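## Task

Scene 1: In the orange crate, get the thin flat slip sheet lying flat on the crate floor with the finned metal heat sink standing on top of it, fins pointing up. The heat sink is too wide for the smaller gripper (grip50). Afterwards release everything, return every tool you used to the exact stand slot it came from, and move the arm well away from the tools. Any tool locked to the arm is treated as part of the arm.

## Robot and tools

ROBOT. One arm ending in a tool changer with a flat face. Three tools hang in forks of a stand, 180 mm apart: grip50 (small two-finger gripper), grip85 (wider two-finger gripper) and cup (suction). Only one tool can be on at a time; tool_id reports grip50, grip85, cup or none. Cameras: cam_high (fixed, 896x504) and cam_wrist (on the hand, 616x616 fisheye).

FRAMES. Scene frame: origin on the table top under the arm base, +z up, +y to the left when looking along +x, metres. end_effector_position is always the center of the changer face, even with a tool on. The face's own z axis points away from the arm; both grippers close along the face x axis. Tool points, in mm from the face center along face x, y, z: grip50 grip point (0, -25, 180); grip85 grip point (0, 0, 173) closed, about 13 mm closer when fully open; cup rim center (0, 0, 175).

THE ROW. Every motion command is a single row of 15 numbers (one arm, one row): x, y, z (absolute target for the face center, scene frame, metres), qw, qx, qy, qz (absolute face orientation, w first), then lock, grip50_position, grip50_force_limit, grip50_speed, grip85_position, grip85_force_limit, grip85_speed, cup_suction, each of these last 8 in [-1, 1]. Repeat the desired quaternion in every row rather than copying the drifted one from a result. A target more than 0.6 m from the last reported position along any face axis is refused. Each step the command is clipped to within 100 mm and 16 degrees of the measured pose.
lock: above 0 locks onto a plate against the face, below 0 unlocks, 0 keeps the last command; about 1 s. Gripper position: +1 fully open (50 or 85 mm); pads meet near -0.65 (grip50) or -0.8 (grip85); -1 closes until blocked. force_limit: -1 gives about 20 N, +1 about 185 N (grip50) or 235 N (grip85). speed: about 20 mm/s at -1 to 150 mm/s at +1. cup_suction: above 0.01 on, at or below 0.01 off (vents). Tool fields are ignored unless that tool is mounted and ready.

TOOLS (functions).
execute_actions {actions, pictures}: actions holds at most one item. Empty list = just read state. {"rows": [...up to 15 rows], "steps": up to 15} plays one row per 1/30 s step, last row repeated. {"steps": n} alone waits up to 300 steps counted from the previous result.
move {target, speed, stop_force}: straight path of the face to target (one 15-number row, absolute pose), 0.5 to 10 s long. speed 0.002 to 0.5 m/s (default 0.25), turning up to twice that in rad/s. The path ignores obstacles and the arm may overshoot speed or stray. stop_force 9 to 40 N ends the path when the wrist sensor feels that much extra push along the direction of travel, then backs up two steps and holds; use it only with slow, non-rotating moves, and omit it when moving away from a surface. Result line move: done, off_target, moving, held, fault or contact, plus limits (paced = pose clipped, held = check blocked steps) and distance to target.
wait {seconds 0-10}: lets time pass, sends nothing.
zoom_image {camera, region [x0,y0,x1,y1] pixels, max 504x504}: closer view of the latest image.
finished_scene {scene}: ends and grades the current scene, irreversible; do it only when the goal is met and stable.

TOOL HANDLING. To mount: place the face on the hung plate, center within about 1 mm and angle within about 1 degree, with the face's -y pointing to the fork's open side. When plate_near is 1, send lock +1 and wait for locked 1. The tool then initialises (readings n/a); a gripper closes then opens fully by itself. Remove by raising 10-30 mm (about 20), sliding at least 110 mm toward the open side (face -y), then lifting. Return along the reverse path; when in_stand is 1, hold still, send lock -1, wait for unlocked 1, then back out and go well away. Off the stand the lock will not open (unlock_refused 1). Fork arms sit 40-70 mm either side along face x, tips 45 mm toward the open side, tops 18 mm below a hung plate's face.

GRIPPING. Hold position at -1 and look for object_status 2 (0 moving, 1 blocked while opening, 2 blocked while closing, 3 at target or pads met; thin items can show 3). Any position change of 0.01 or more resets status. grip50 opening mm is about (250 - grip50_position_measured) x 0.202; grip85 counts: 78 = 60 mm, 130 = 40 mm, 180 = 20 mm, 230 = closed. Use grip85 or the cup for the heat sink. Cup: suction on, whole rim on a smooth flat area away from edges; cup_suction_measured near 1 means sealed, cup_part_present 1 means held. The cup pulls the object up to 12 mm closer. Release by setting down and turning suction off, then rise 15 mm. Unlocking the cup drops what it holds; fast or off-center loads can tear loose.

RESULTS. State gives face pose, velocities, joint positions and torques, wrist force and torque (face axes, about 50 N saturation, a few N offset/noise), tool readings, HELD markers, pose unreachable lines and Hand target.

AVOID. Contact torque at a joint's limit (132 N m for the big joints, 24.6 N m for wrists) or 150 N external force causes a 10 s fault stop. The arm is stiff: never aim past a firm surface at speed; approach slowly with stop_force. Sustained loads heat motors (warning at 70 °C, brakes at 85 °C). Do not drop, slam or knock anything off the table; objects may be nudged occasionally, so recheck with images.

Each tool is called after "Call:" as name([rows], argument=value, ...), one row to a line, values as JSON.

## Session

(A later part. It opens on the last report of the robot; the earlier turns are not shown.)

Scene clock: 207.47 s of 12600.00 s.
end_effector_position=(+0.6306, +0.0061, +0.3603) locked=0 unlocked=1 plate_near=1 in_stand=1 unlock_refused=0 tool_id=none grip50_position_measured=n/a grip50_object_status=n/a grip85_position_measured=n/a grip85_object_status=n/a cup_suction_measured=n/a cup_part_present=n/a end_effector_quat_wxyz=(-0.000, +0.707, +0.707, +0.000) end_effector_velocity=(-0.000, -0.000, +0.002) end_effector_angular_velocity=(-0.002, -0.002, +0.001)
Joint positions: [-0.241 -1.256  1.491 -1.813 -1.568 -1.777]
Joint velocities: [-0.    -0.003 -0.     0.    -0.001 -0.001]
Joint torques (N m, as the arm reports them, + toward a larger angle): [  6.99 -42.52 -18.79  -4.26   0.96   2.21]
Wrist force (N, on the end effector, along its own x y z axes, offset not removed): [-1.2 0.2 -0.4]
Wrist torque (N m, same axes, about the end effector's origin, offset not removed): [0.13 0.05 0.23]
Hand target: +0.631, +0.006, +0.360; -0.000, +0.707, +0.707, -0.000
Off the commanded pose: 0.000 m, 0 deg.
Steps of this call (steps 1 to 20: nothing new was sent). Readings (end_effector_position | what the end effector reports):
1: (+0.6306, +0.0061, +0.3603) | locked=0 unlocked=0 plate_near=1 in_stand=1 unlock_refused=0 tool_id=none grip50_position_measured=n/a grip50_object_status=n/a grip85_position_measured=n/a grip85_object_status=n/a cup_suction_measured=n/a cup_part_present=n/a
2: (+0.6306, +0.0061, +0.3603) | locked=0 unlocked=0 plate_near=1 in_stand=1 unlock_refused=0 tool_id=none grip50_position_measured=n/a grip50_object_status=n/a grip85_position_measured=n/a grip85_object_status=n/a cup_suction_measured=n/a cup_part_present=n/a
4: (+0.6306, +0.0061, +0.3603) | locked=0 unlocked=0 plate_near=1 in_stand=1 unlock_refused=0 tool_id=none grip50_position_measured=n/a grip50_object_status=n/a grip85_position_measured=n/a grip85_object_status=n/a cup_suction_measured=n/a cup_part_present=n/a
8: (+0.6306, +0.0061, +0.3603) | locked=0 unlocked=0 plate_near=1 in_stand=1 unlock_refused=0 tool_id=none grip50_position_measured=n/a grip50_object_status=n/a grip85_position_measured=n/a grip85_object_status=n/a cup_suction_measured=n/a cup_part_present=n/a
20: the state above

Call:
move(target=[0.6306, 0.0061, 0.390, 0, 0.7071, 0.7071, 0, 0, 1, 0, 0, 1, -0.5, 0.5, 0], speed=0.08)

Call:
zoom_image(camera="cam_wrist", region=[130, 250, 480, 450])

Call:
move(target=[0.6306, -0.1739, 0.390, 0, 0.7071, 0.7071, 0, 0, 1, 0, 0, 1, -0.5, 0.5, 0], speed=0.2)

Call:
zoom_image(camera="cam_wrist", region=[130, 250, 480, 450])

Scene clock: 211.47 s of 12600.00 s.
end_effector_position=(+0.6306, +0.0061, +0.3898) locked=0 unlocked=1 plate_near=0 in_stand=0 unlock_refused=0 tool_id=none grip50_position_measured=n/a grip50_object_status=n/a grip85_position_measured=n/a grip85_object_status=n/a cup_suction_measured=n/a cup_part_present=n/a end_effector_quat_wxyz=(+0.000, +0.707, +0.707, +0.000) end_effector_velocity=(+0.000, -0.000, +0.001) end_effector_angular_velocity=(+0.001, +0.002, +0.001)
Joint positions: [-0.241 -1.27   1.433 -1.741 -1.568 -1.777]
Joint velocities: [-0.     0.001 -0.005  0.006  0.    -0.001]
Joint torques (N m, as the arm reports them, + toward a larger angle): [ -6.22 -47.69 -35.15  -1.6   -2.39  -2.57]
Wrist force (N, on the end effector, along its own x y z axes, offset not removed): [-0.9 -1.1 0.0]
Wrist torque (N m, same axes, about the end effector's origin, offset not removed): [0.12 0.06 0.20]
Hand target: +0.631, +0.006, +0.390; +0.000, +0.707, +0.707, +0.000
Off the commanded pose: 0.000 m, 0 deg.
move: done
camera_calibration (this result's frames):
cam_wrist: T_world_to_cam=[[-0.0536974, 0.998245, 0.0249698, 0.0156849], [0.947412, 0.0430309, 0.317112, -0.669634], [0.315481, 0.0406848, -0.948059, 0.22037], [0, 0, 0, 1]] pos_world=[0.565739, 0.00419182, 0.420881]

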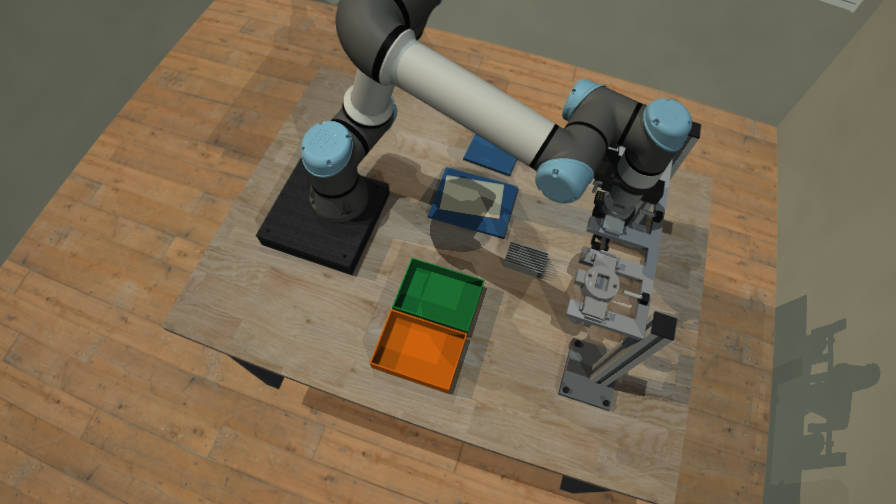

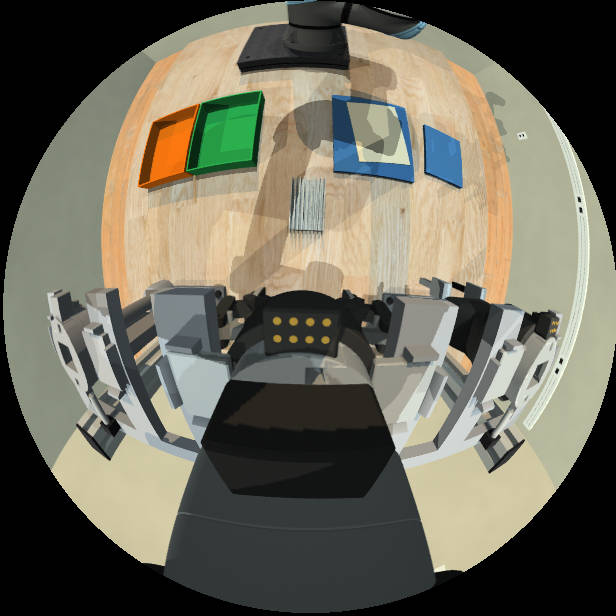

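Region (130, 250, 480, 450) of cam_wrist's 616x616 image, scaled by 1.440, with more detail than that image has; it fills the top 288 rows of this view, and the rest is white.

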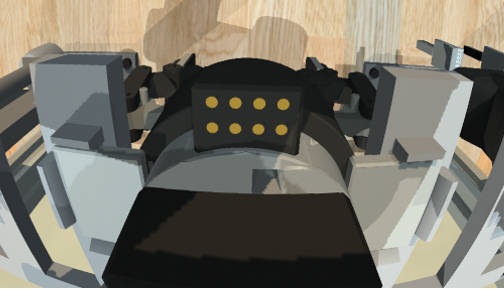

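Scene clock: 212.93 s of 12600.00 s.
end_effector_position=(+0.6306, -0.1736, +0.3900) locked=0 unlocked=1 plate_near=0 in_stand=0 unlock_refused=0 tool_id=none grip50_position_measured=n/a grip50_object_status=n/a grip85_position_measured=n/a grip85_object_status=n/a cup_suction_measured=n/a cup_part_present=n/a end_effector_quat_wxyz=(+0.000, +0.707, +0.707, +0.000) end_effector_velocity=(+0.000, -0.002, +0.001) end_effector_angular_velocity=(+0.001, -0.001, -0.001)
Joint positions: [-0.513 -1.213  1.356 -1.72  -1.565 -2.049]
Joint velocities: [-0.003  0.001 -0.004  0.002  0.001 -0.002]
Joint torques (N m, as the arm reports them, + toward a larger angle): [ -4.52 -31.52 -35.17  -1.8    2.52  -2.51]
Wrist force (N, on the end effector, along its own x y z axes, offset not removed): [0.5 -1.1 -0.9]
Wrist torque (N m, same axes, about the end effector's origin, offset not removed): [-0.03 -0.02 0.30]
Hand target: +0.631, -0.174, +0.390; +0.000, +0.707, +0.707, +0.000
Off the commanded pose: 0.000 m, 0 deg.
move: done
camera_calibration (this result's frames):
cam_wrist: T_world_to_cam=[[-0.0537273, 0.998229, 0.0255261, 0.19488], [0.947193, 0.0428542, 0.317787, -0.662121], [0.31613, 0.041252, -0.947819, 0.227489], [0, 0, 0, 1]] pos_world=[0.56571, -0.175545, 0.421057]

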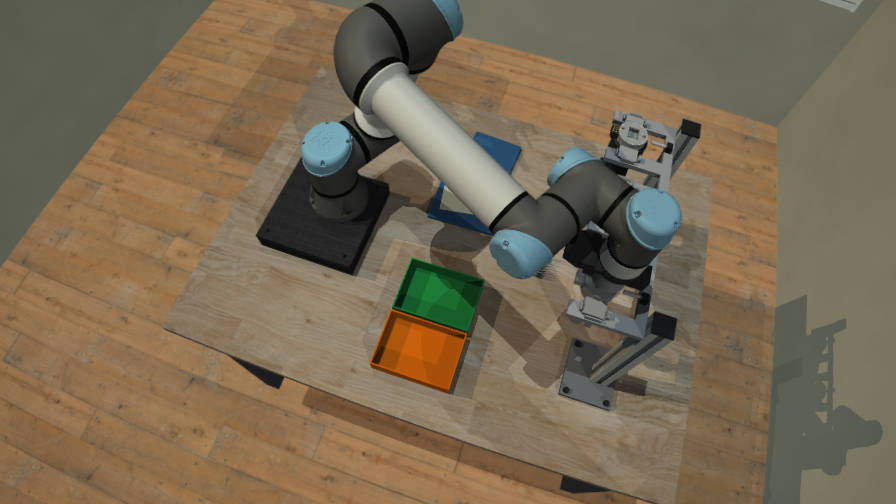

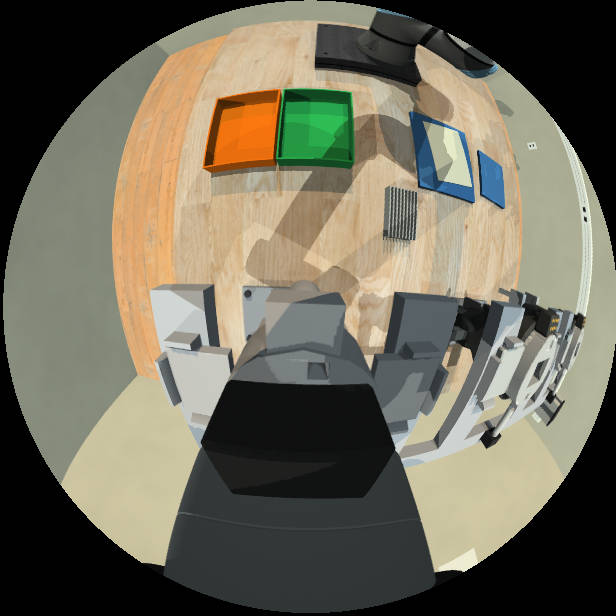

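Region (130, 250, 480, 450) of cam_wrist's 616x616 image, scaled by 1.440, with more detail than that image has; it fills the top 288 rows of this view, and the rest is white.

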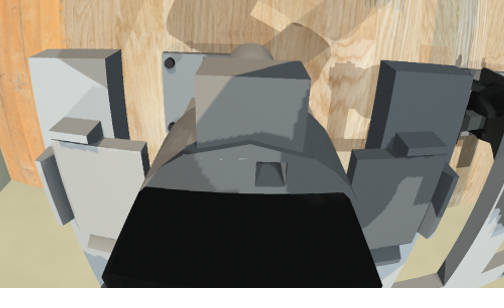

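Call:
zoom_image(camera="cam_wrist", region=[200, 260, 410, 410])

Region (200, 260, 410, 410) of cam_wrist's 616x616 image, scaled by 2.400, with more detail than that image has; it fills the top 360 rows of this view, and the rest is white.

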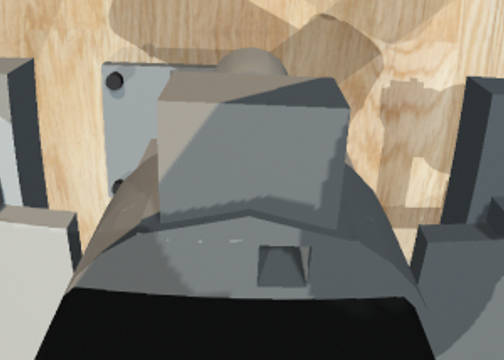

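Call:
move(target=[0.6284, -0.1727, 0.368, 0, 0.7102, 0.7040, 0, 0, 1, 0, 0, 1, -0.5, 0.5, 0], speed=0.03, stop_force=15)

Call:
move(target=[0.6284, -0.1727, 0.352, 0, 0.7102, 0.7040, 0, 0, 1, 0, 0, 1, -0.5, 0.5, 0], speed=0.006, stop_force=12)

Scene clock: 228.17 s of 12600.00 s.
end_effector_position=(+0.6284, -0.1727, +0.3682) locked=0 unlocked=1 plate_near=0 in_stand=0 unlock_refused=0 tool_id=none grip50_position_measured=n/a grip50_object_status=n/a grip85_position_measured=n/a grip85_object_status=n/a cup_suction_measured=n/a cup_part_present=n/a end_effector_quat_wxyz=(-0.000, +0.710, +0.704, -0.000) end_effector_velocity=(+0.000, +0.000, -0.003) end_effector_angular_velocity=(+0.001, +0.001, +0.000)
Joint positions: [-0.513 -1.21   1.407 -1.774 -1.566 -2.04 ]
Joint velocities: [ 0.     0.003  0.004 -0.006  0.    -0.   ]
Joint torques (N m, as the arm reports them, + toward a larger angle): [  8.46 -32.31 -18.81  -4.22  -2.85   1.92]
Wrist force (N, on the end effector, along its own x y z axes, offset not removed): [-0.8 1.7 1.9]
Wrist torque (N m, same axes, about the end effector's origin, offset not removed): [0.20 0.10 0.14]
Hand target: +0.628, -0.173, +0.368; -0.000, +0.710, +0.704, -0.000
Off the commanded pose: 0.000 m, 0 deg.
move: done
camera_calibration (this result's frames):
cam_wrist: T_world_to_cam=[[-0.0450254, 0.998673, 0.0249925, 0.189228], [0.947765, 0.0347954, 0.317065, -0.654623], [0.315774, 0.0379629, -0.948075, 0.207287], [0, 0, 0, 1]] pos_world=[0.563493, -0.174068, 0.399352]

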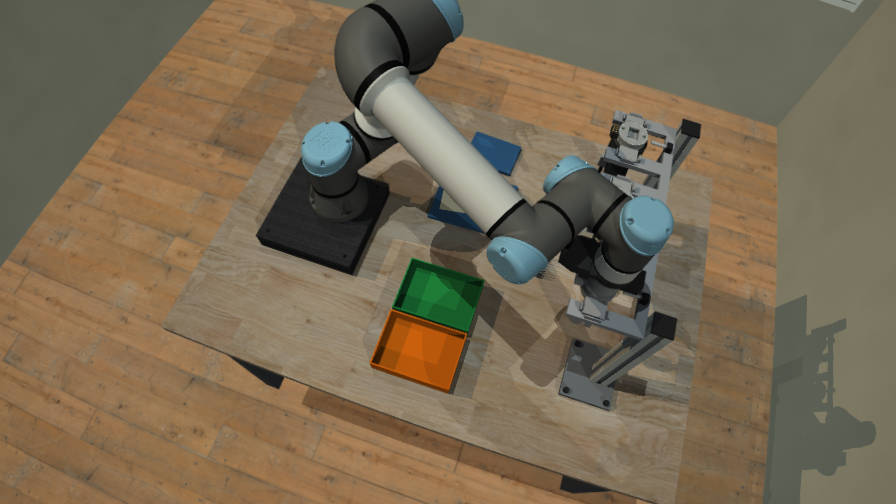

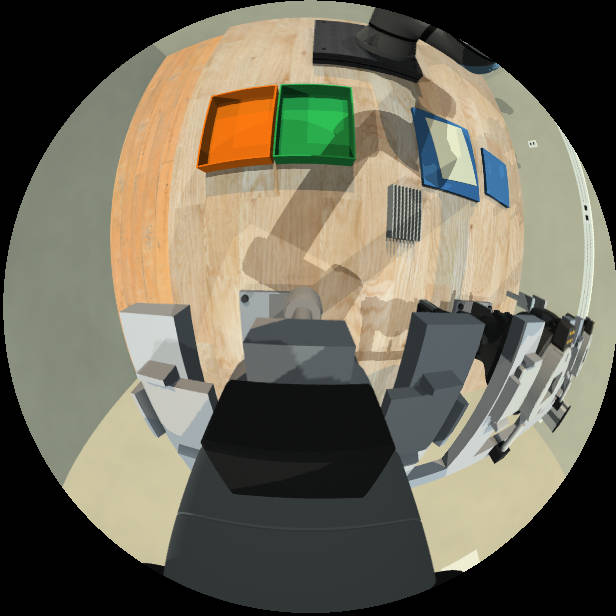

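Scene clock: 229.97 s of 12600.00 s.
end_effector_position=(+0.6284, -0.1727, +0.3598) locked=0 unlocked=1 plate_near=1 in_stand=1 unlock_refused=0 tool_id=none grip50_position_measured=n/a grip50_object_status=n/a grip85_position_measured=n/a grip85_object_status=n/a cup_suction_measured=n/a cup_part_present=n/a end_effector_quat_wxyz=(+0.000, +0.710, +0.704, -0.000) end_effector_velocity=(+0.000, +0.000, +0.001) end_effector_angular_velocity=(+0.001, +0.002, -0.000)
Joint positions: [-0.513 -1.205  1.423 -1.795 -1.566 -2.04 ]
Joint velocities: [ 0.     0.001 -0.004  0.005  0.     0.   ]
Joint torques (N m, as the arm reports them, + toward a larger angle): [  8.86 -24.33 -23.04   0.71  -2.53   2.14]
Wrist force (N, on the end effector, along its own x y z axes, offset not removed): [-3.9 2.6 -25.5]
Wrist torque (N m, same axes, about the end effector's origin, offset not removed): [0.36 0.70 0.22]
Hand target: +0.628, -0.173, +0.360; +0.000, +0.710, +0.704, +0.000
Off the commanded pose: 0.008 m, 0 deg.
move: contact
camera_calibration (this result's frames):
cam_wrist: T_world_to_cam=[[-0.0449733, 0.998677, 0.0249511, 0.189411], [0.947757, 0.034758, 0.317093, -0.651919], [0.315806, 0.0379083, -0.948066, 0.19923], [0, 0, 0, 1]] pos_world=[0.563462, -0.174054, 0.390877]

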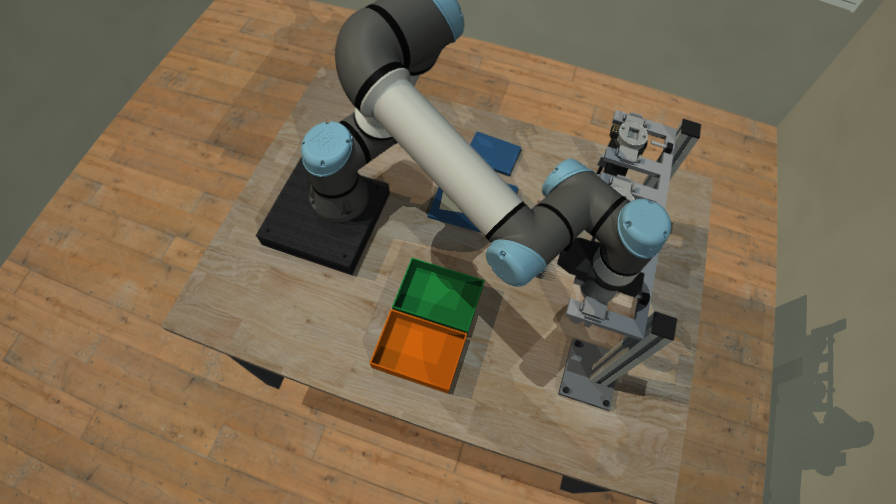

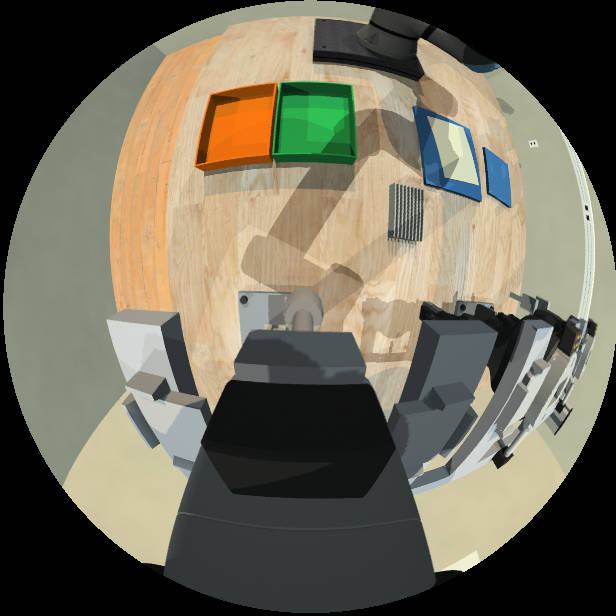

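Call:
execute_actions([
  {"rows": [[0.6284, -0.1729, 0.3601, 0, 0.7102, 0.7040, 0, 1, 1, 0, 0, 1, -0.5, 0.5, 0]], "steps": 15},
], pictures=false)

Call:
execute_actions([
  {"steps": 20},
], pictures=false)

Scene clock: 234.13 s of 12600.00 s.
end_effector_position=(+0.6284, -0.1728, +0.3602) locked=0 unlocked=0 plate_near=1 in_stand=1 unlock_refused=0 tool_id=none grip50_position_measured=n/a grip50_object_status=n/a grip85_position_measured=n/a grip85_object_status=n/a cup_suction_measured=n/a cup_part_present=n/a end_effector_quat_wxyz=(+0.000, +0.710, +0.704, +0.000) end_effector_velocity=(-0.000, -0.001, +0.001) end_effector_angular_velocity=(+0.000, -0.001, +0.000)
Joint positions: [-0.513 -1.205  1.422 -1.794 -1.566 -2.04 ]
Joint velocities: [-0.001 -0.001  0.     0.     0.001 -0.001]
Joint torques (N m, as the arm reports them, + toward a larger angle): [ -5.78 -34.99 -33.46  -1.87  -1.91  -2.25]
Wrist force (N, on the end effector, along its own x y z axes, offset not removed): [-1.7 -0.2 -1.5]
Wrist torque (N m, same axes, about the end effector's origin, offset not removed): [0.13 0.18 0.18]
Hand target: +0.628, -0.173, +0.360; +0.000, +0.710, +0.704, +0.000
Off the commanded pose: 0.000 m, 0 deg.
Steps of this call (steps 1 to 110: nothing new was sent; steps 111 to 125: all 15 steps of this action). Readings (end_effector_position | what the end effector reports):
111: (+0.6284, -0.1727, +0.3600) | locked=0 unlocked=0 plate_near=1 in_stand=1 unlock_refused=0 tool_id=none grip50_position_measured=n/a grip50_object_status=n/a grip85_position_measured=n/a grip85_object_status=n/a cup_suction_measured=n/a cup_part_present=n/a
112: (+0.6284, -0.1727, +0.3600) | locked=0 unlocked=0 plate_near=1 in_stand=1 unlock_refused=0 tool_id=none grip50_position_measured=n/a grip50_object_status=n/a grip85_position_measured=n/a grip85_object_status=n/a cup_suction_measured=n/a cup_part_present=n/a
114: (+0.6284, -0.1727, +0.3601) | locked=0 unlocked=0 plate_near=1 in_stand=1 unlock_refused=0 tool_id=none grip50_position_measured=n/a grip50_object_status=n/a grip85_position_measured=n/a grip85_object_status=n/a cup_suction_measured=n/a cup_part_present=n/a
118: (+0.6284, -0.1727, +0.3601) | locked=0 unlocked=0 plate_near=1 in_stand=1 unlock_refused=0 tool_id=none grip50_position_measured=n/a grip50_object_status=n/a grip85_position_measured=n/a grip85_object_status=n/a cup_suction_measured=n/a cup_part_present=n/a
125: the state above

Scene clock: 234.80 s of 12600.00 s.
end_effector_position=(+0.6284, -0.1729, +0.3602) locked=1 unlocked=0 plate_near=1 in_stand=1 unlock_refused=0 tool_id=cup grip50_position_measured=n/a grip50_object_status=n/a grip85_position_measured=n/a grip85_object_status=n/a cup_suction_measured=n/a cup_part_present=n/a end_effector_quat_wxyz=(+0.000, +0.710, +0.704, +0.000) end_effector_velocity=(+0.000, -0.000, +0.000) end_effector_angular_velocity=(-0.001, -0.000, +0.001)
Joint positions: [-0.514 -1.205  1.422 -1.794 -1.566 -2.04 ]
Joint velocities: [ 0.     0.001 -0.001 -0.    -0.    -0.001]
Joint torques (N m, as the arm reports them, + toward a larger angle): [ -6.62 -31.05 -29.77  -3.76  -1.27  -2.33]
Wrist force (N, on the end effector, along its own x y z axes, offset not removed): [1.5 -1.1 -9.9]
Wrist torque (N m, same axes, about the end effector's origin, offset not removed): [0.23 0.54 0.05]
Hand target: +0.628, -0.173, +0.360; +0.000, +0.710, +0.704, +0.000
Off the commanded pose: 0.000 m, 0 deg.
Steps of this call (steps 1 to 20: nothing new was sent). Readings (end_effector_position | what the end effector reports):
1: (+0.6284, -0.1728, +0.3602) | locked=0 unlocked=0 plate_near=1 in_stand=1 unlock_refused=0 tool_id=none grip50_position_measured=n/a grip50_object_status=n/a grip85_position_measured=n/a grip85_object_status=n/a cup_suction_measured=n/a cup_part_present=n/a
2: (+0.6284, -0.1728, +0.3602) | locked=0 unlocked=0 plate_near=1 in_stand=1 unlock_refused=0 tool_id=none grip50_position_measured=n/a grip50_object_status=n/a grip85_position_measured=n/a grip85_object_status=n/a cup_suction_measured=n/a cup_part_present=n/a
4: (+0.6284, -0.1729, +0.3602) | locked=0 unlocked=0 plate_near=1 in_stand=1 unlock_refused=0 tool_id=none grip50_position_measured=n/a grip50_object_status=n/a grip85_position_measured=n/a grip85_object_status=n/a cup_suction_measured=n/a cup_part_present=n/a
8: (+0.6284, -0.1729, +0.3602) | locked=0 unlocked=0 plate_near=1 in_stand=1 unlock_refused=0 tool_id=none grip50_position_measured=n/a grip50_object_status=n/a grip85_position_measured=n/a grip85_object_status=n/a cup_suction_measured=n/a cup_part_present=n/a
20: the state above

Call:
move(target=[0.6284, -0.1729, 0.380, 0, 0.7102, 0.7040, 0, 0, 1, 0, 0, 1, -0.5, 0.5, 0], speed=0.06)

Call:
move(target=[0.508, -0.1718, 0.380, 0, 0.7102, 0.7040, 0, 0, 1, 0, 0, 1, -0.5, 0.5, 0], speed=0.2)

Call:
zoom_image(camera="cam_wrist", region=[170, 100, 380, 260])

Call:
move(target=[0.325, 0.140, 0.30, 0, 0.7071, 0.7071, 0, 0, 1, 0, 0, 1, -0.5, 0.5, 0], speed=0.3)

Scene clock: 242.27 s of 12600.00 s.
end_effector_position=(+0.6284, -0.1729, +0.3798) locked=1 unlocked=0 plate_near=1 in_stand=0 unlock_refused=0 tool_id=cup grip50_position_measured=n/a grip50_object_status=n/a grip85_position_measured=n/a grip85_object_status=n/a cup_suction_measured=0.00 cup_part_present=0 end_effector_quat_wxyz=(+0.000, +0.710, +0.704, +0.000) end_effector_velocity=(+0.000, -0.000, +0.003) end_effector_angular_velocity=(-0.001, -0.001, +0.001)
Joint positions: [-0.514 -1.215  1.384 -1.746 -1.566 -2.04 ]
Joint velocities: [-0.    -0.002 -0.006  0.006 -0.001 -0.001]
Joint torques (N m, as the arm reports them, + toward a larger angle): [ -5.78 -53.66 -39.04  -2.6    1.81  -2.38]
Wrist force (N, on the end effector, along its own x y z axes, offset not removed): [-1.0 -1.1 -0.1]
Wrist torque (N m, same axes, about the end effector's origin, offset not removed): [0.14 0.09 0.21]
Hand target: +0.628, -0.173, +0.380; +0.000, +0.710, +0.704, +0.000
Off the commanded pose: 0.000 m, 0 deg.
move: done
camera_calibration (this result's frames):
cam_wrist: T_world_to_cam=[[-0.0449511, 0.998677, 0.0249672, 0.189107], [0.947757, 0.0347317, 0.317096, -0.658316], [0.315809, 0.0379167, -0.948065, 0.218201], [0, 0, 0, 1]] pos_world=[0.563514, -0.174266, 0.410896]

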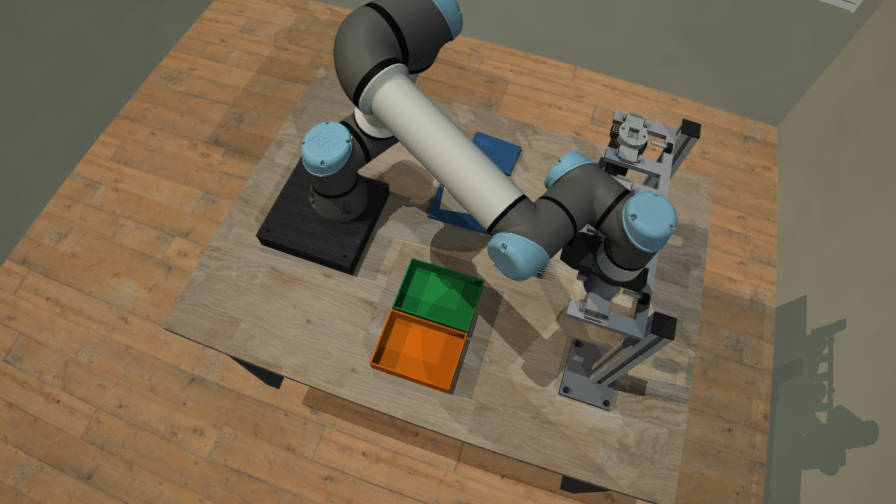

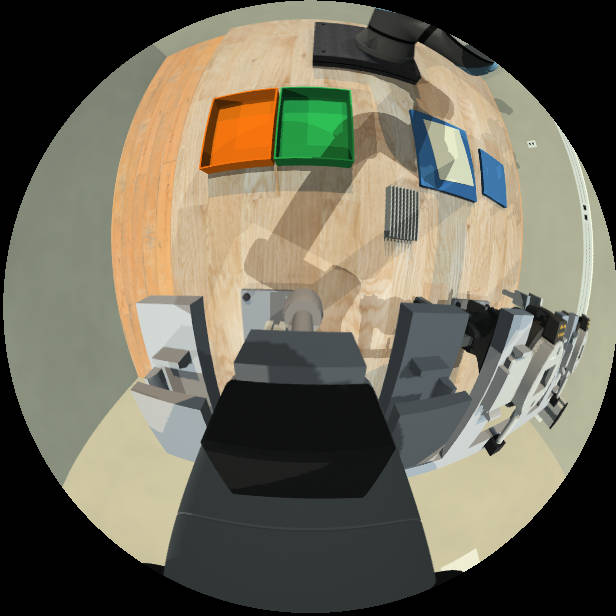

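Scene clock: 243.47 s of 12600.00 s.
end_effector_position=(+0.5083, -0.1717, +0.3801) locked=1 unlocked=0 plate_near=1 in_stand=0 unlock_refused=0 tool_id=cup grip50_position_measured=n/a grip50_object_status=n/a grip85_position_measured=n/a grip85_object_status=n/a cup_suction_measured=0.00 cup_part_present=0 end_effector_quat_wxyz=(+0.000, +0.710, +0.704, +0.000) end_effector_velocity=(-0.002, +0.000, -0.001) end_effector_angular_velocity=(+0.001, +0.000, -0.000)
Joint positions: [-0.618 -1.488  1.724 -1.813 -1.565 -2.144]
Joint velocities: [-0.002 -0.004  0.006 -0.001  0.001 -0.002]
Joint torques (N m, as the arm reports them, + toward a larger angle): [ -5.62 -39.99 -21.86  -4.9    2.32  -2.51]
Wrist force (N, on the end effector, along its own x y z axes, offset not removed): [-1.1 -2.0 -0.9]
Wrist torque (N m, same axes, about the end effector's origin, offset not removed): [-0.02 0.02 0.30]
Hand target: +0.508, -0.172, +0.380; +0.000, +0.710, +0.704, +0.000
Off the commanded pose: 0.000 m, 0 deg.
move: done
camera_calibration (this result's frames):
cam_wrist: T_world_to_cam=[[-0.0449482, 0.998673, 0.0251464, 0.182461], [0.947689, 0.0346638, 0.317308, -0.544614], [0.316015, 0.0380934, -0.947989, 0.256267], [0, 0, 0, 1]] pos_world=[0.443342, -0.173102, 0.41116]

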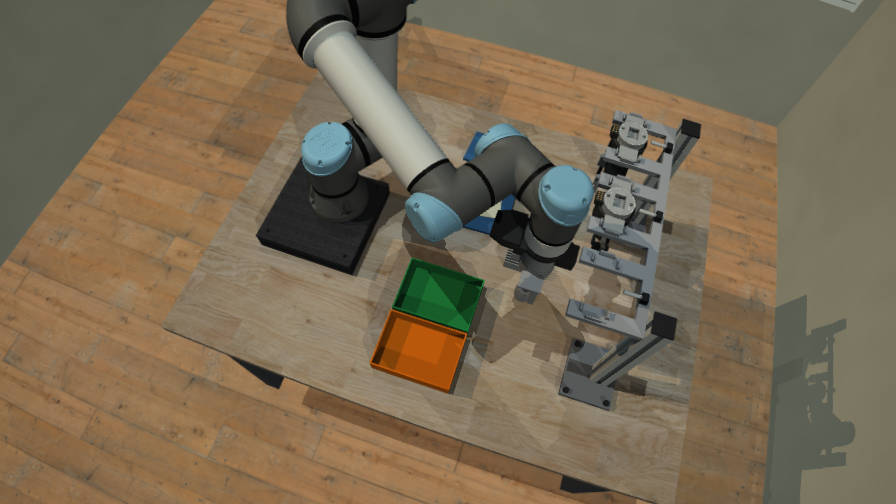

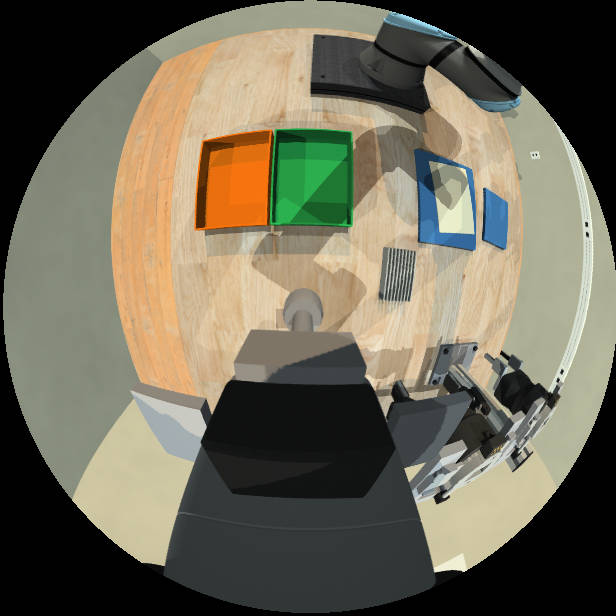

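Region (170, 100, 380, 260) of cam_wrist's 616x616 image, scaled by 2.400, with more detail than that image has; it fills the top 384 rows of this view, and the rest is white.

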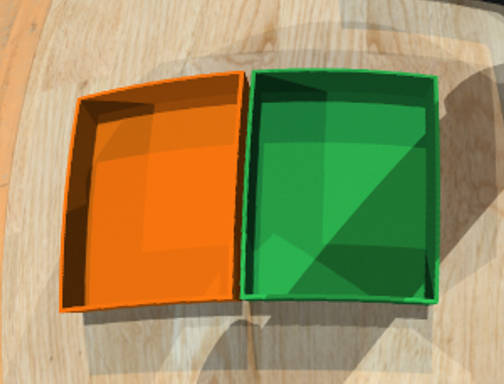

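Scene clock: 245.37 s of 12600.00 s.
end_effector_position=(+0.3249, +0.1397, +0.3002) locked=1 unlocked=0 plate_near=1 in_stand=0 unlock_refused=0 tool_id=cup grip50_position_measured=n/a grip50_object_status=n/a grip85_position_measured=n/a grip85_object_status=n/a cup_suction_measured=0.00 cup_part_present=0 end_effector_quat_wxyz=(-0.000, +0.707, +0.707, -0.001) end_effector_velocity=(-0.000, +0.002, -0.001) end_effector_angular_velocity=(-0.001, +0.003, +0.000)
Joint positions: [-0.017 -1.899  2.296 -1.974 -1.571 -1.553]
Joint velocities: [ 0.007  0.004  0.    -0.002 -0.001  0.006]
Joint torques (N m, as the arm reports them, + toward a larger angle): [  9.59  -2.71 -20.96  -5.03  -2.74   2.32]
Wrist force (N, on the end effector, along its own x y z axes, offset not removed): [-0.5 -0.9 -1.0]
Wrist torque (N m, same axes, about the end effector's origin, offset not removed): [0.13 0.05 0.14]
Hand target: +0.325, +0.140, +0.300; -0.000, +0.707, +0.707, -0.001
Off the commanded pose: 0.000 m, 0 deg.
move: done
camera_calibration (this result's frames):
cam_wrist: T_world_to_cam=[[-0.0537343, 0.998273, 0.0237329, -0.131456], [0.947856, 0.0435147, 0.315716, -0.357075], [0.314138, 0.0394601, -0.948557, 0.227236], [0, 0, 0, 1]] pos_world=[0.260008, 0.1378, 0.3314]

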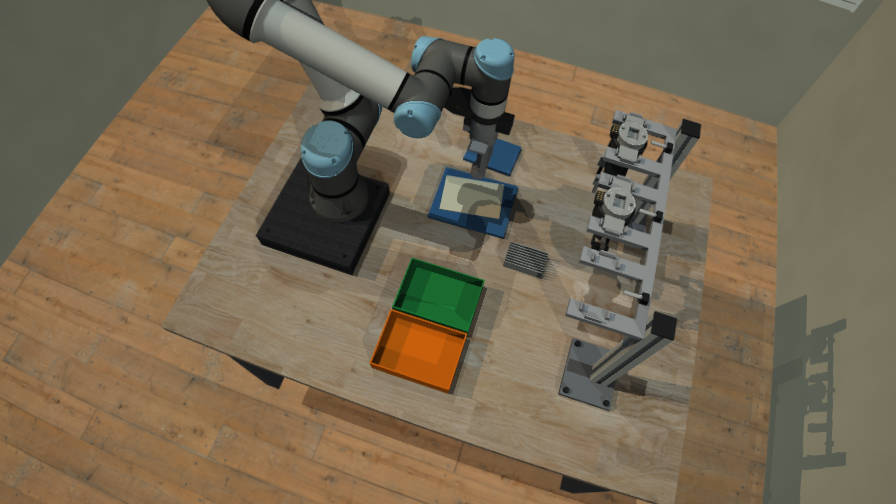

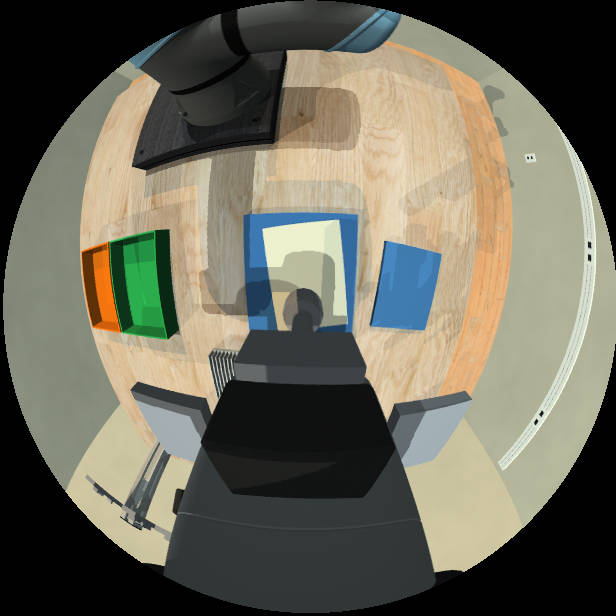

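Call:
zoom_image(camera="cam_wrist", region=[225, 200, 385, 350])

Region (225, 200, 385, 350) of cam_wrist's 616x616 image, scaled by 3.150, with more detail than that image has; it fills the top 472 rows of this view, and the rest is white.

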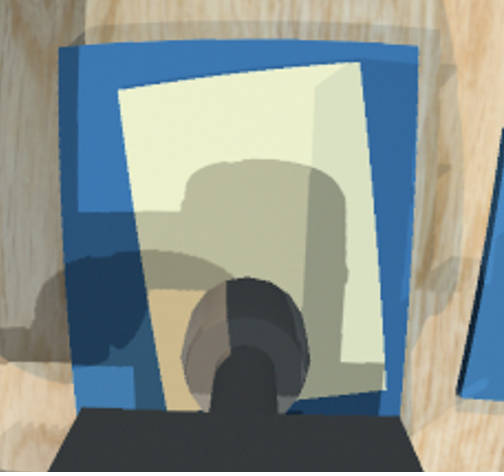

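Call:
move(target=[0.319, 0.1447, 0.205, 0, 0.6468, 0.7627, 0, 0, 1, 0, 0, 1, -0.5, 0.5, 0], speed=0.15)

Call:
zoom_image(camera="cam_wrist", region=[205, 190, 405, 350])

Scene clock: 276.93 s of 12600.00 s.
end_effector_position=(+0.3188, +0.1447, +0.2053) locked=1 unlocked=0 plate_near=1 in_stand=0 unlock_refused=0 tool_id=cup grip50_position_measured=n/a grip50_object_status=n/a grip85_position_measured=n/a grip85_object_status=n/a cup_suction_measured=0.00 cup_part_present=0 end_effector_quat_wxyz=(-0.000, +0.647, +0.763, -0.000) end_effector_velocity=(+0.001, +0.000, -0.003) end_effector_angular_velocity=(+0.001, -0.002, +0.002)
Joint positions: [-0.001 -1.734  2.471 -2.315 -1.569 -1.701]
Joint velocities: [ 0.001  0.008  0.003 -0.013  0.001 -0.002]
Joint torques (N m, as the arm reports them, + toward a larger angle): [  8.04  -5.96 -14.85  -5.06   2.52  -2.36]
Wrist force (N, on the end effector, along its own x y z axes, offset not removed): [-0.9 0.2 -1.1]
Wrist torque (N m, same axes, about the end effector's origin, offset not removed): [0.21 0.07 0.20]
Hand target: +0.319, +0.145, +0.205; +0.000, +0.647, +0.763, -0.000
Off the commanded pose: 0.000 m, 0 deg.
move: done
camera_calibration (this result's frames):
cam_wrist: T_world_to_cam=[[-0.21572, 0.976136, 0.0249534, -0.0799009], [0.927796, 0.196936, 0.316876, -0.337627], [0.3044, 0.091508, -0.948139, 0.134433], [0, 0, 0, 1]] pos_world=[0.255091, 0.132183, 0.236441]

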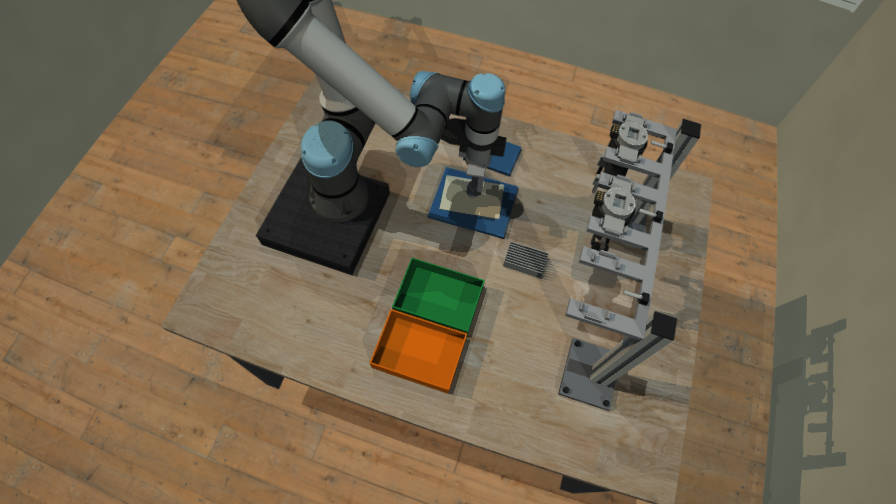

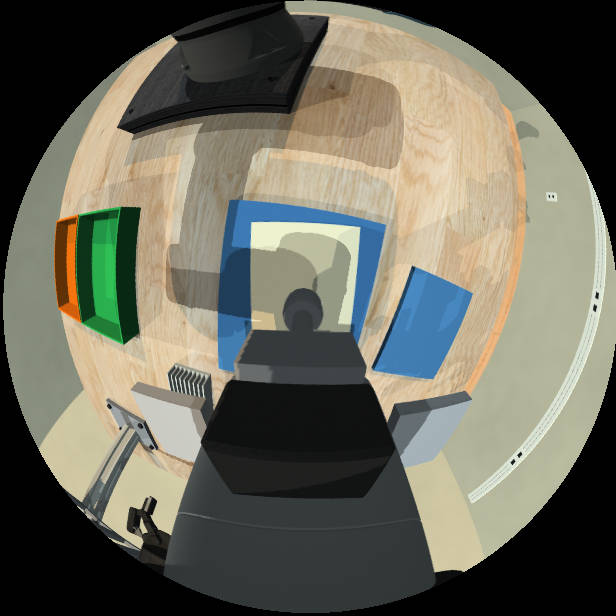

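Region (205, 190, 405, 350) of cam_wrist's 616x616 image, scaled by 2.520, with more detail than that image has; it fills the top 403 rows of this view, and the rest is white.

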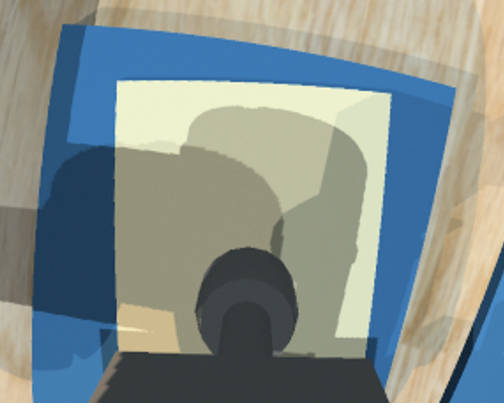

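Call:
move(target=[0.319, 0.1447, 0.184, 0, 0.6468, 0.7627, 0, 0, 1, 0, 0, 1, -0.5, 0.5, 1], speed=0.02, stop_force=10)

Scene clock: 288.77 s of 12600.00 s.
end_effector_position=(+0.3190, +0.1447, +0.1842) locked=1 unlocked=0 plate_near=1 in_stand=0 unlock_refused=0 tool_id=cup grip50_position_measured=n/a grip50_object_status=n/a grip85_position_measured=n/a grip85_object_status=n/a cup_suction_measured=0.93 cup_part_present=1 end_effector_quat_wxyz=(-0.000, +0.647, +0.763, -0.000) end_effector_velocity=(-0.000, +0.000, -0.002) end_effector_angular_velocity=(-0.001, +0.000, +0.000)
Joint positions: [-0.001 -1.676  2.5   -2.403 -1.569 -1.701]
Joint velocities: [ 0.     0.007  0.003 -0.01  -0.001  0.   ]
Joint torques (N m, as the arm reports them, + toward a larger angle): [  8.85  -6.26 -13.89  -5.01   2.34  -0.25]
Wrist force (N, on the end effector, along its own x y z axes, offset not removed): [0.5 -0.6 -0.3]
Wrist torque (N m, same axes, about the end effector's origin, offset not removed): [0.14 -0.06 0.22]
Hand target: +0.319, +0.145, +0.184; -0.000, +0.647, +0.763, -0.000
Off the commanded pose: 0.000 m, 0 deg.
move: done
camera_calibration (this result's frames):
cam_wrist: T_world_to_cam=[[-0.216127, 0.976046, 0.0249884, -0.079238], [0.927663, 0.197296, 0.317043, -0.331153], [0.304519, 0.0917023, -0.948082, 0.114332], [0, 0, 0, 1]] pos_world=[0.255257, 0.132191, 0.215366]

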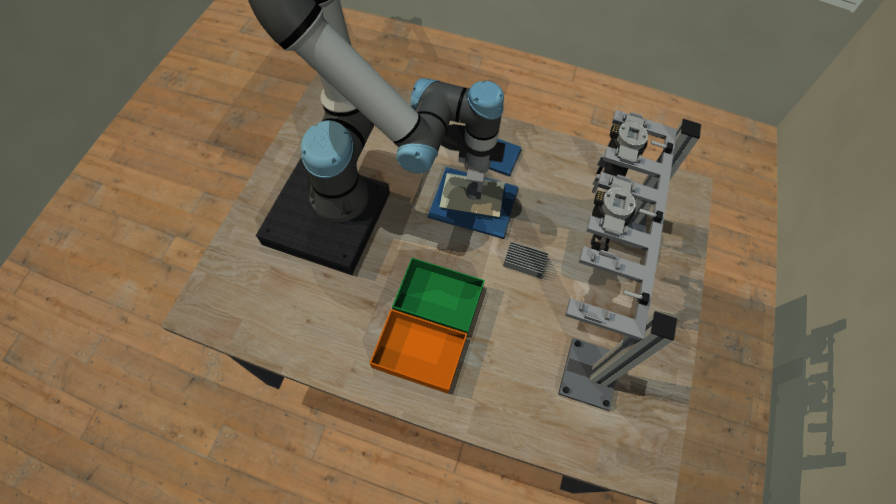

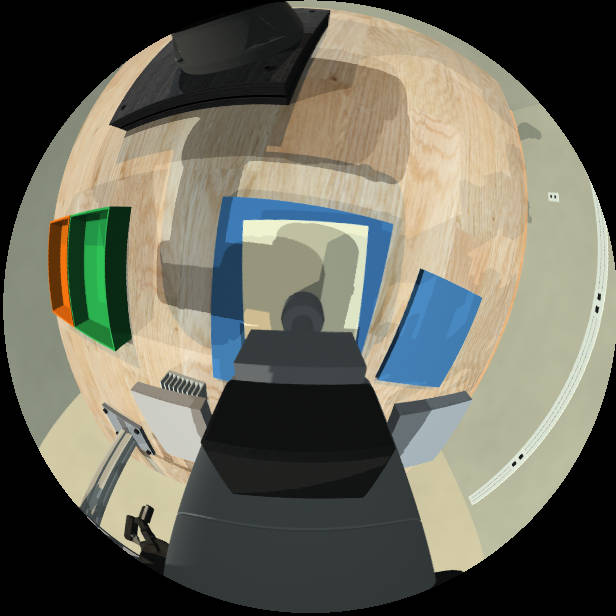

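Call:
move(target=[0.321, 0.11, 0.236, 0, 0.6468, 0.7627, 0, 0, 1, 0, 0, 1, -0.5, 0.5, 1], speed=0.12)

Call:
move(target=[0.333, -0.304, 0.236, 0, 0.6978, 0.7163, 0, 0, 1, 0, 0, 1, -0.5, 0.5, 1], speed=0.25)

Call:
zoom_image(camera="cam_wrist", region=[195, 180, 415, 360])

Scene clock: 294.17 s of 12600.00 s.
end_effector_position=(+0.3211, +0.1102, +0.2358) locked=1 unlocked=0 plate_near=1 in_stand=0 unlock_refused=0 tool_id=cup grip50_position_measured=n/a grip50_object_status=n/a grip85_position_measured=n/a grip85_object_status=n/a cup_suction_measured=0.98 cup_part_present=1 end_effector_quat_wxyz=(+0.000, +0.647, +0.763, +0.000) end_effector_velocity=(+0.000, -0.001, +0.002) end_effector_angular_velocity=(+0.001, -0.000, +0.001)
Joint positions: [-0.111 -1.839  2.446 -2.186 -1.568 -1.81 ]
Joint velocities: [-0.005 -0.006 -0.004  0.009  0.001 -0.005]
Joint torques (N m, as the arm reports them, + toward a larger angle): [ -5.5  -20.17 -32.57  -2.57   2.44  -2.56]
Wrist force (N, on the end effector, along its own x y z axes, offset not removed): [-1.2 -0.7 -0.8]
Wrist torque (N m, same axes, about the end effector's origin, offset not removed): [0.11 0.09 0.13]
Hand target: +0.321, +0.110, +0.236; -0.000, +0.647, +0.763, +0.000
Off the commanded pose: 0.000 m, 0 deg.
move: done
camera_calibration (this result's frames):
cam_wrist: T_world_to_cam=[[-0.216026, 0.976064, 0.0251393, -0.0464626], [0.927582, 0.197121, 0.317389, -0.342714], [0.304836, 0.0918831, -0.947962, 0.165528], [0, 0, 0, 1]] pos_world=[0.257399, 0.0976974, 0.266856]

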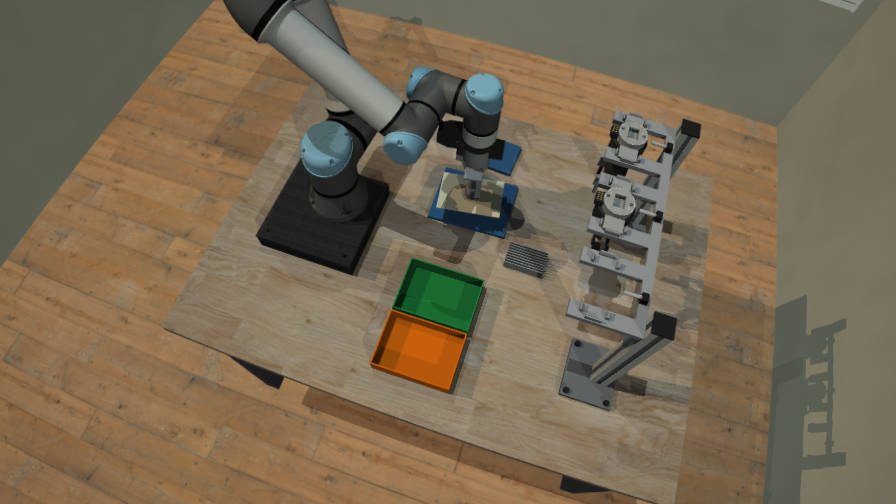

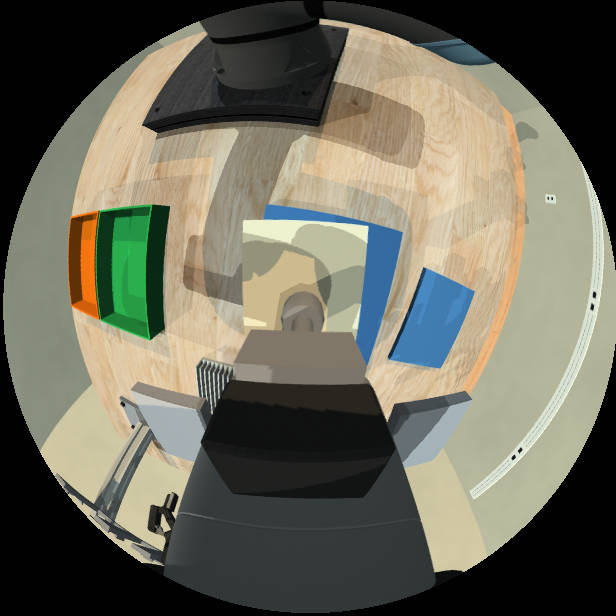

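Scene clock: 296.47 s of 12600.00 s.
end_effector_position=(+0.3333, -0.3035, +0.2359) locked=1 unlocked=0 plate_near=1 in_stand=0 unlock_refused=0 tool_id=cup grip50_position_measured=n/a grip50_object_status=n/a grip85_position_measured=n/a grip85_object_status=n/a cup_suction_measured=0.98 cup_part_present=1 end_effector_quat_wxyz=(+0.000, +0.698, +0.716, +0.002) end_effector_velocity=(+0.000, -0.001, -0.000) end_effector_angular_velocity=(+0.001, +0.001, +0.000)
Joint positions: [-1.081 -1.529  2.183 -2.227 -1.56  -2.643]
Joint velocities: [-0.001  0.003 -0.003  0.001 -0.    -0.001]
Joint torques (N m, as the arm reports them, + toward a larger angle): [ -4.55 -16.86 -33.33  -5.06   2.33  -2.32]
Wrist force (N, on the end effector, along its own x y z axes, offset not removed): [0.8 -0.5 -0.1]
Wrist torque (N m, same axes, about the end effector's origin, offset not removed): [0.09 -0.06 0.11]
Hand target: +0.333, -0.304, +0.236; +0.000, +0.698, +0.716, +0.002
Off the commanded pose: 0.001 m, 0 deg.
move: done
camera_calibration (this result's frames):
cam_wrist: T_world_to_cam=[[-0.0799126, 0.996456, 0.0262714, 0.32055], [0.945081, 0.0673605, 0.319819, -0.318312], [0.316916, 0.0503861, -0.947114, 0.18319], [0, 0, 0, 1]] pos_world=[0.268391, -0.307203, 0.266883]

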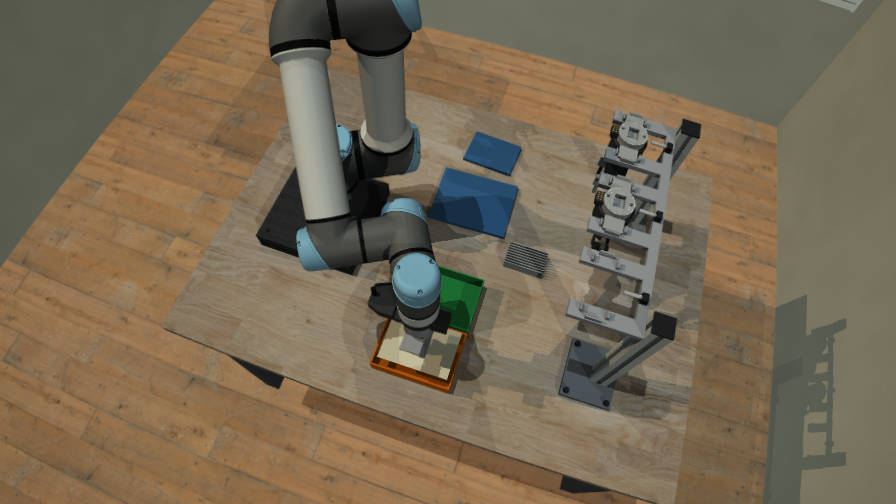

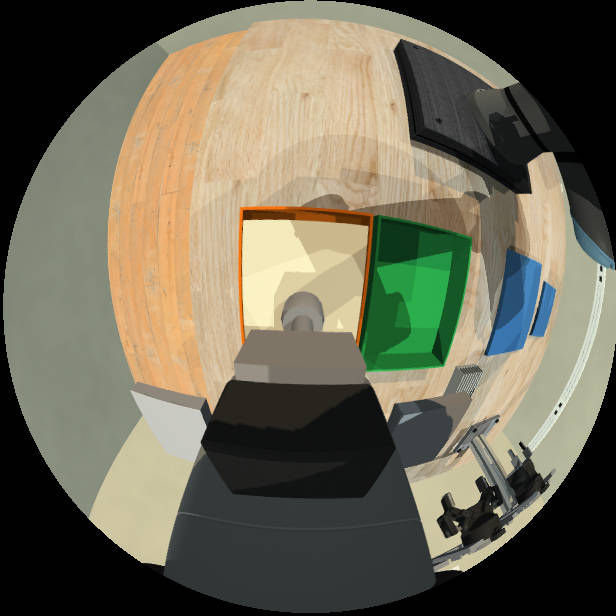

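Region (195, 180, 415, 360) of cam_wrist's 616x616 image, scaled by 2.291, with more detail than that image has; it fills the top 412 rows of this view, and the rest is white.

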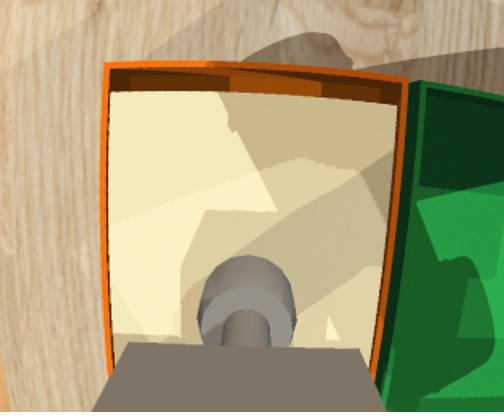

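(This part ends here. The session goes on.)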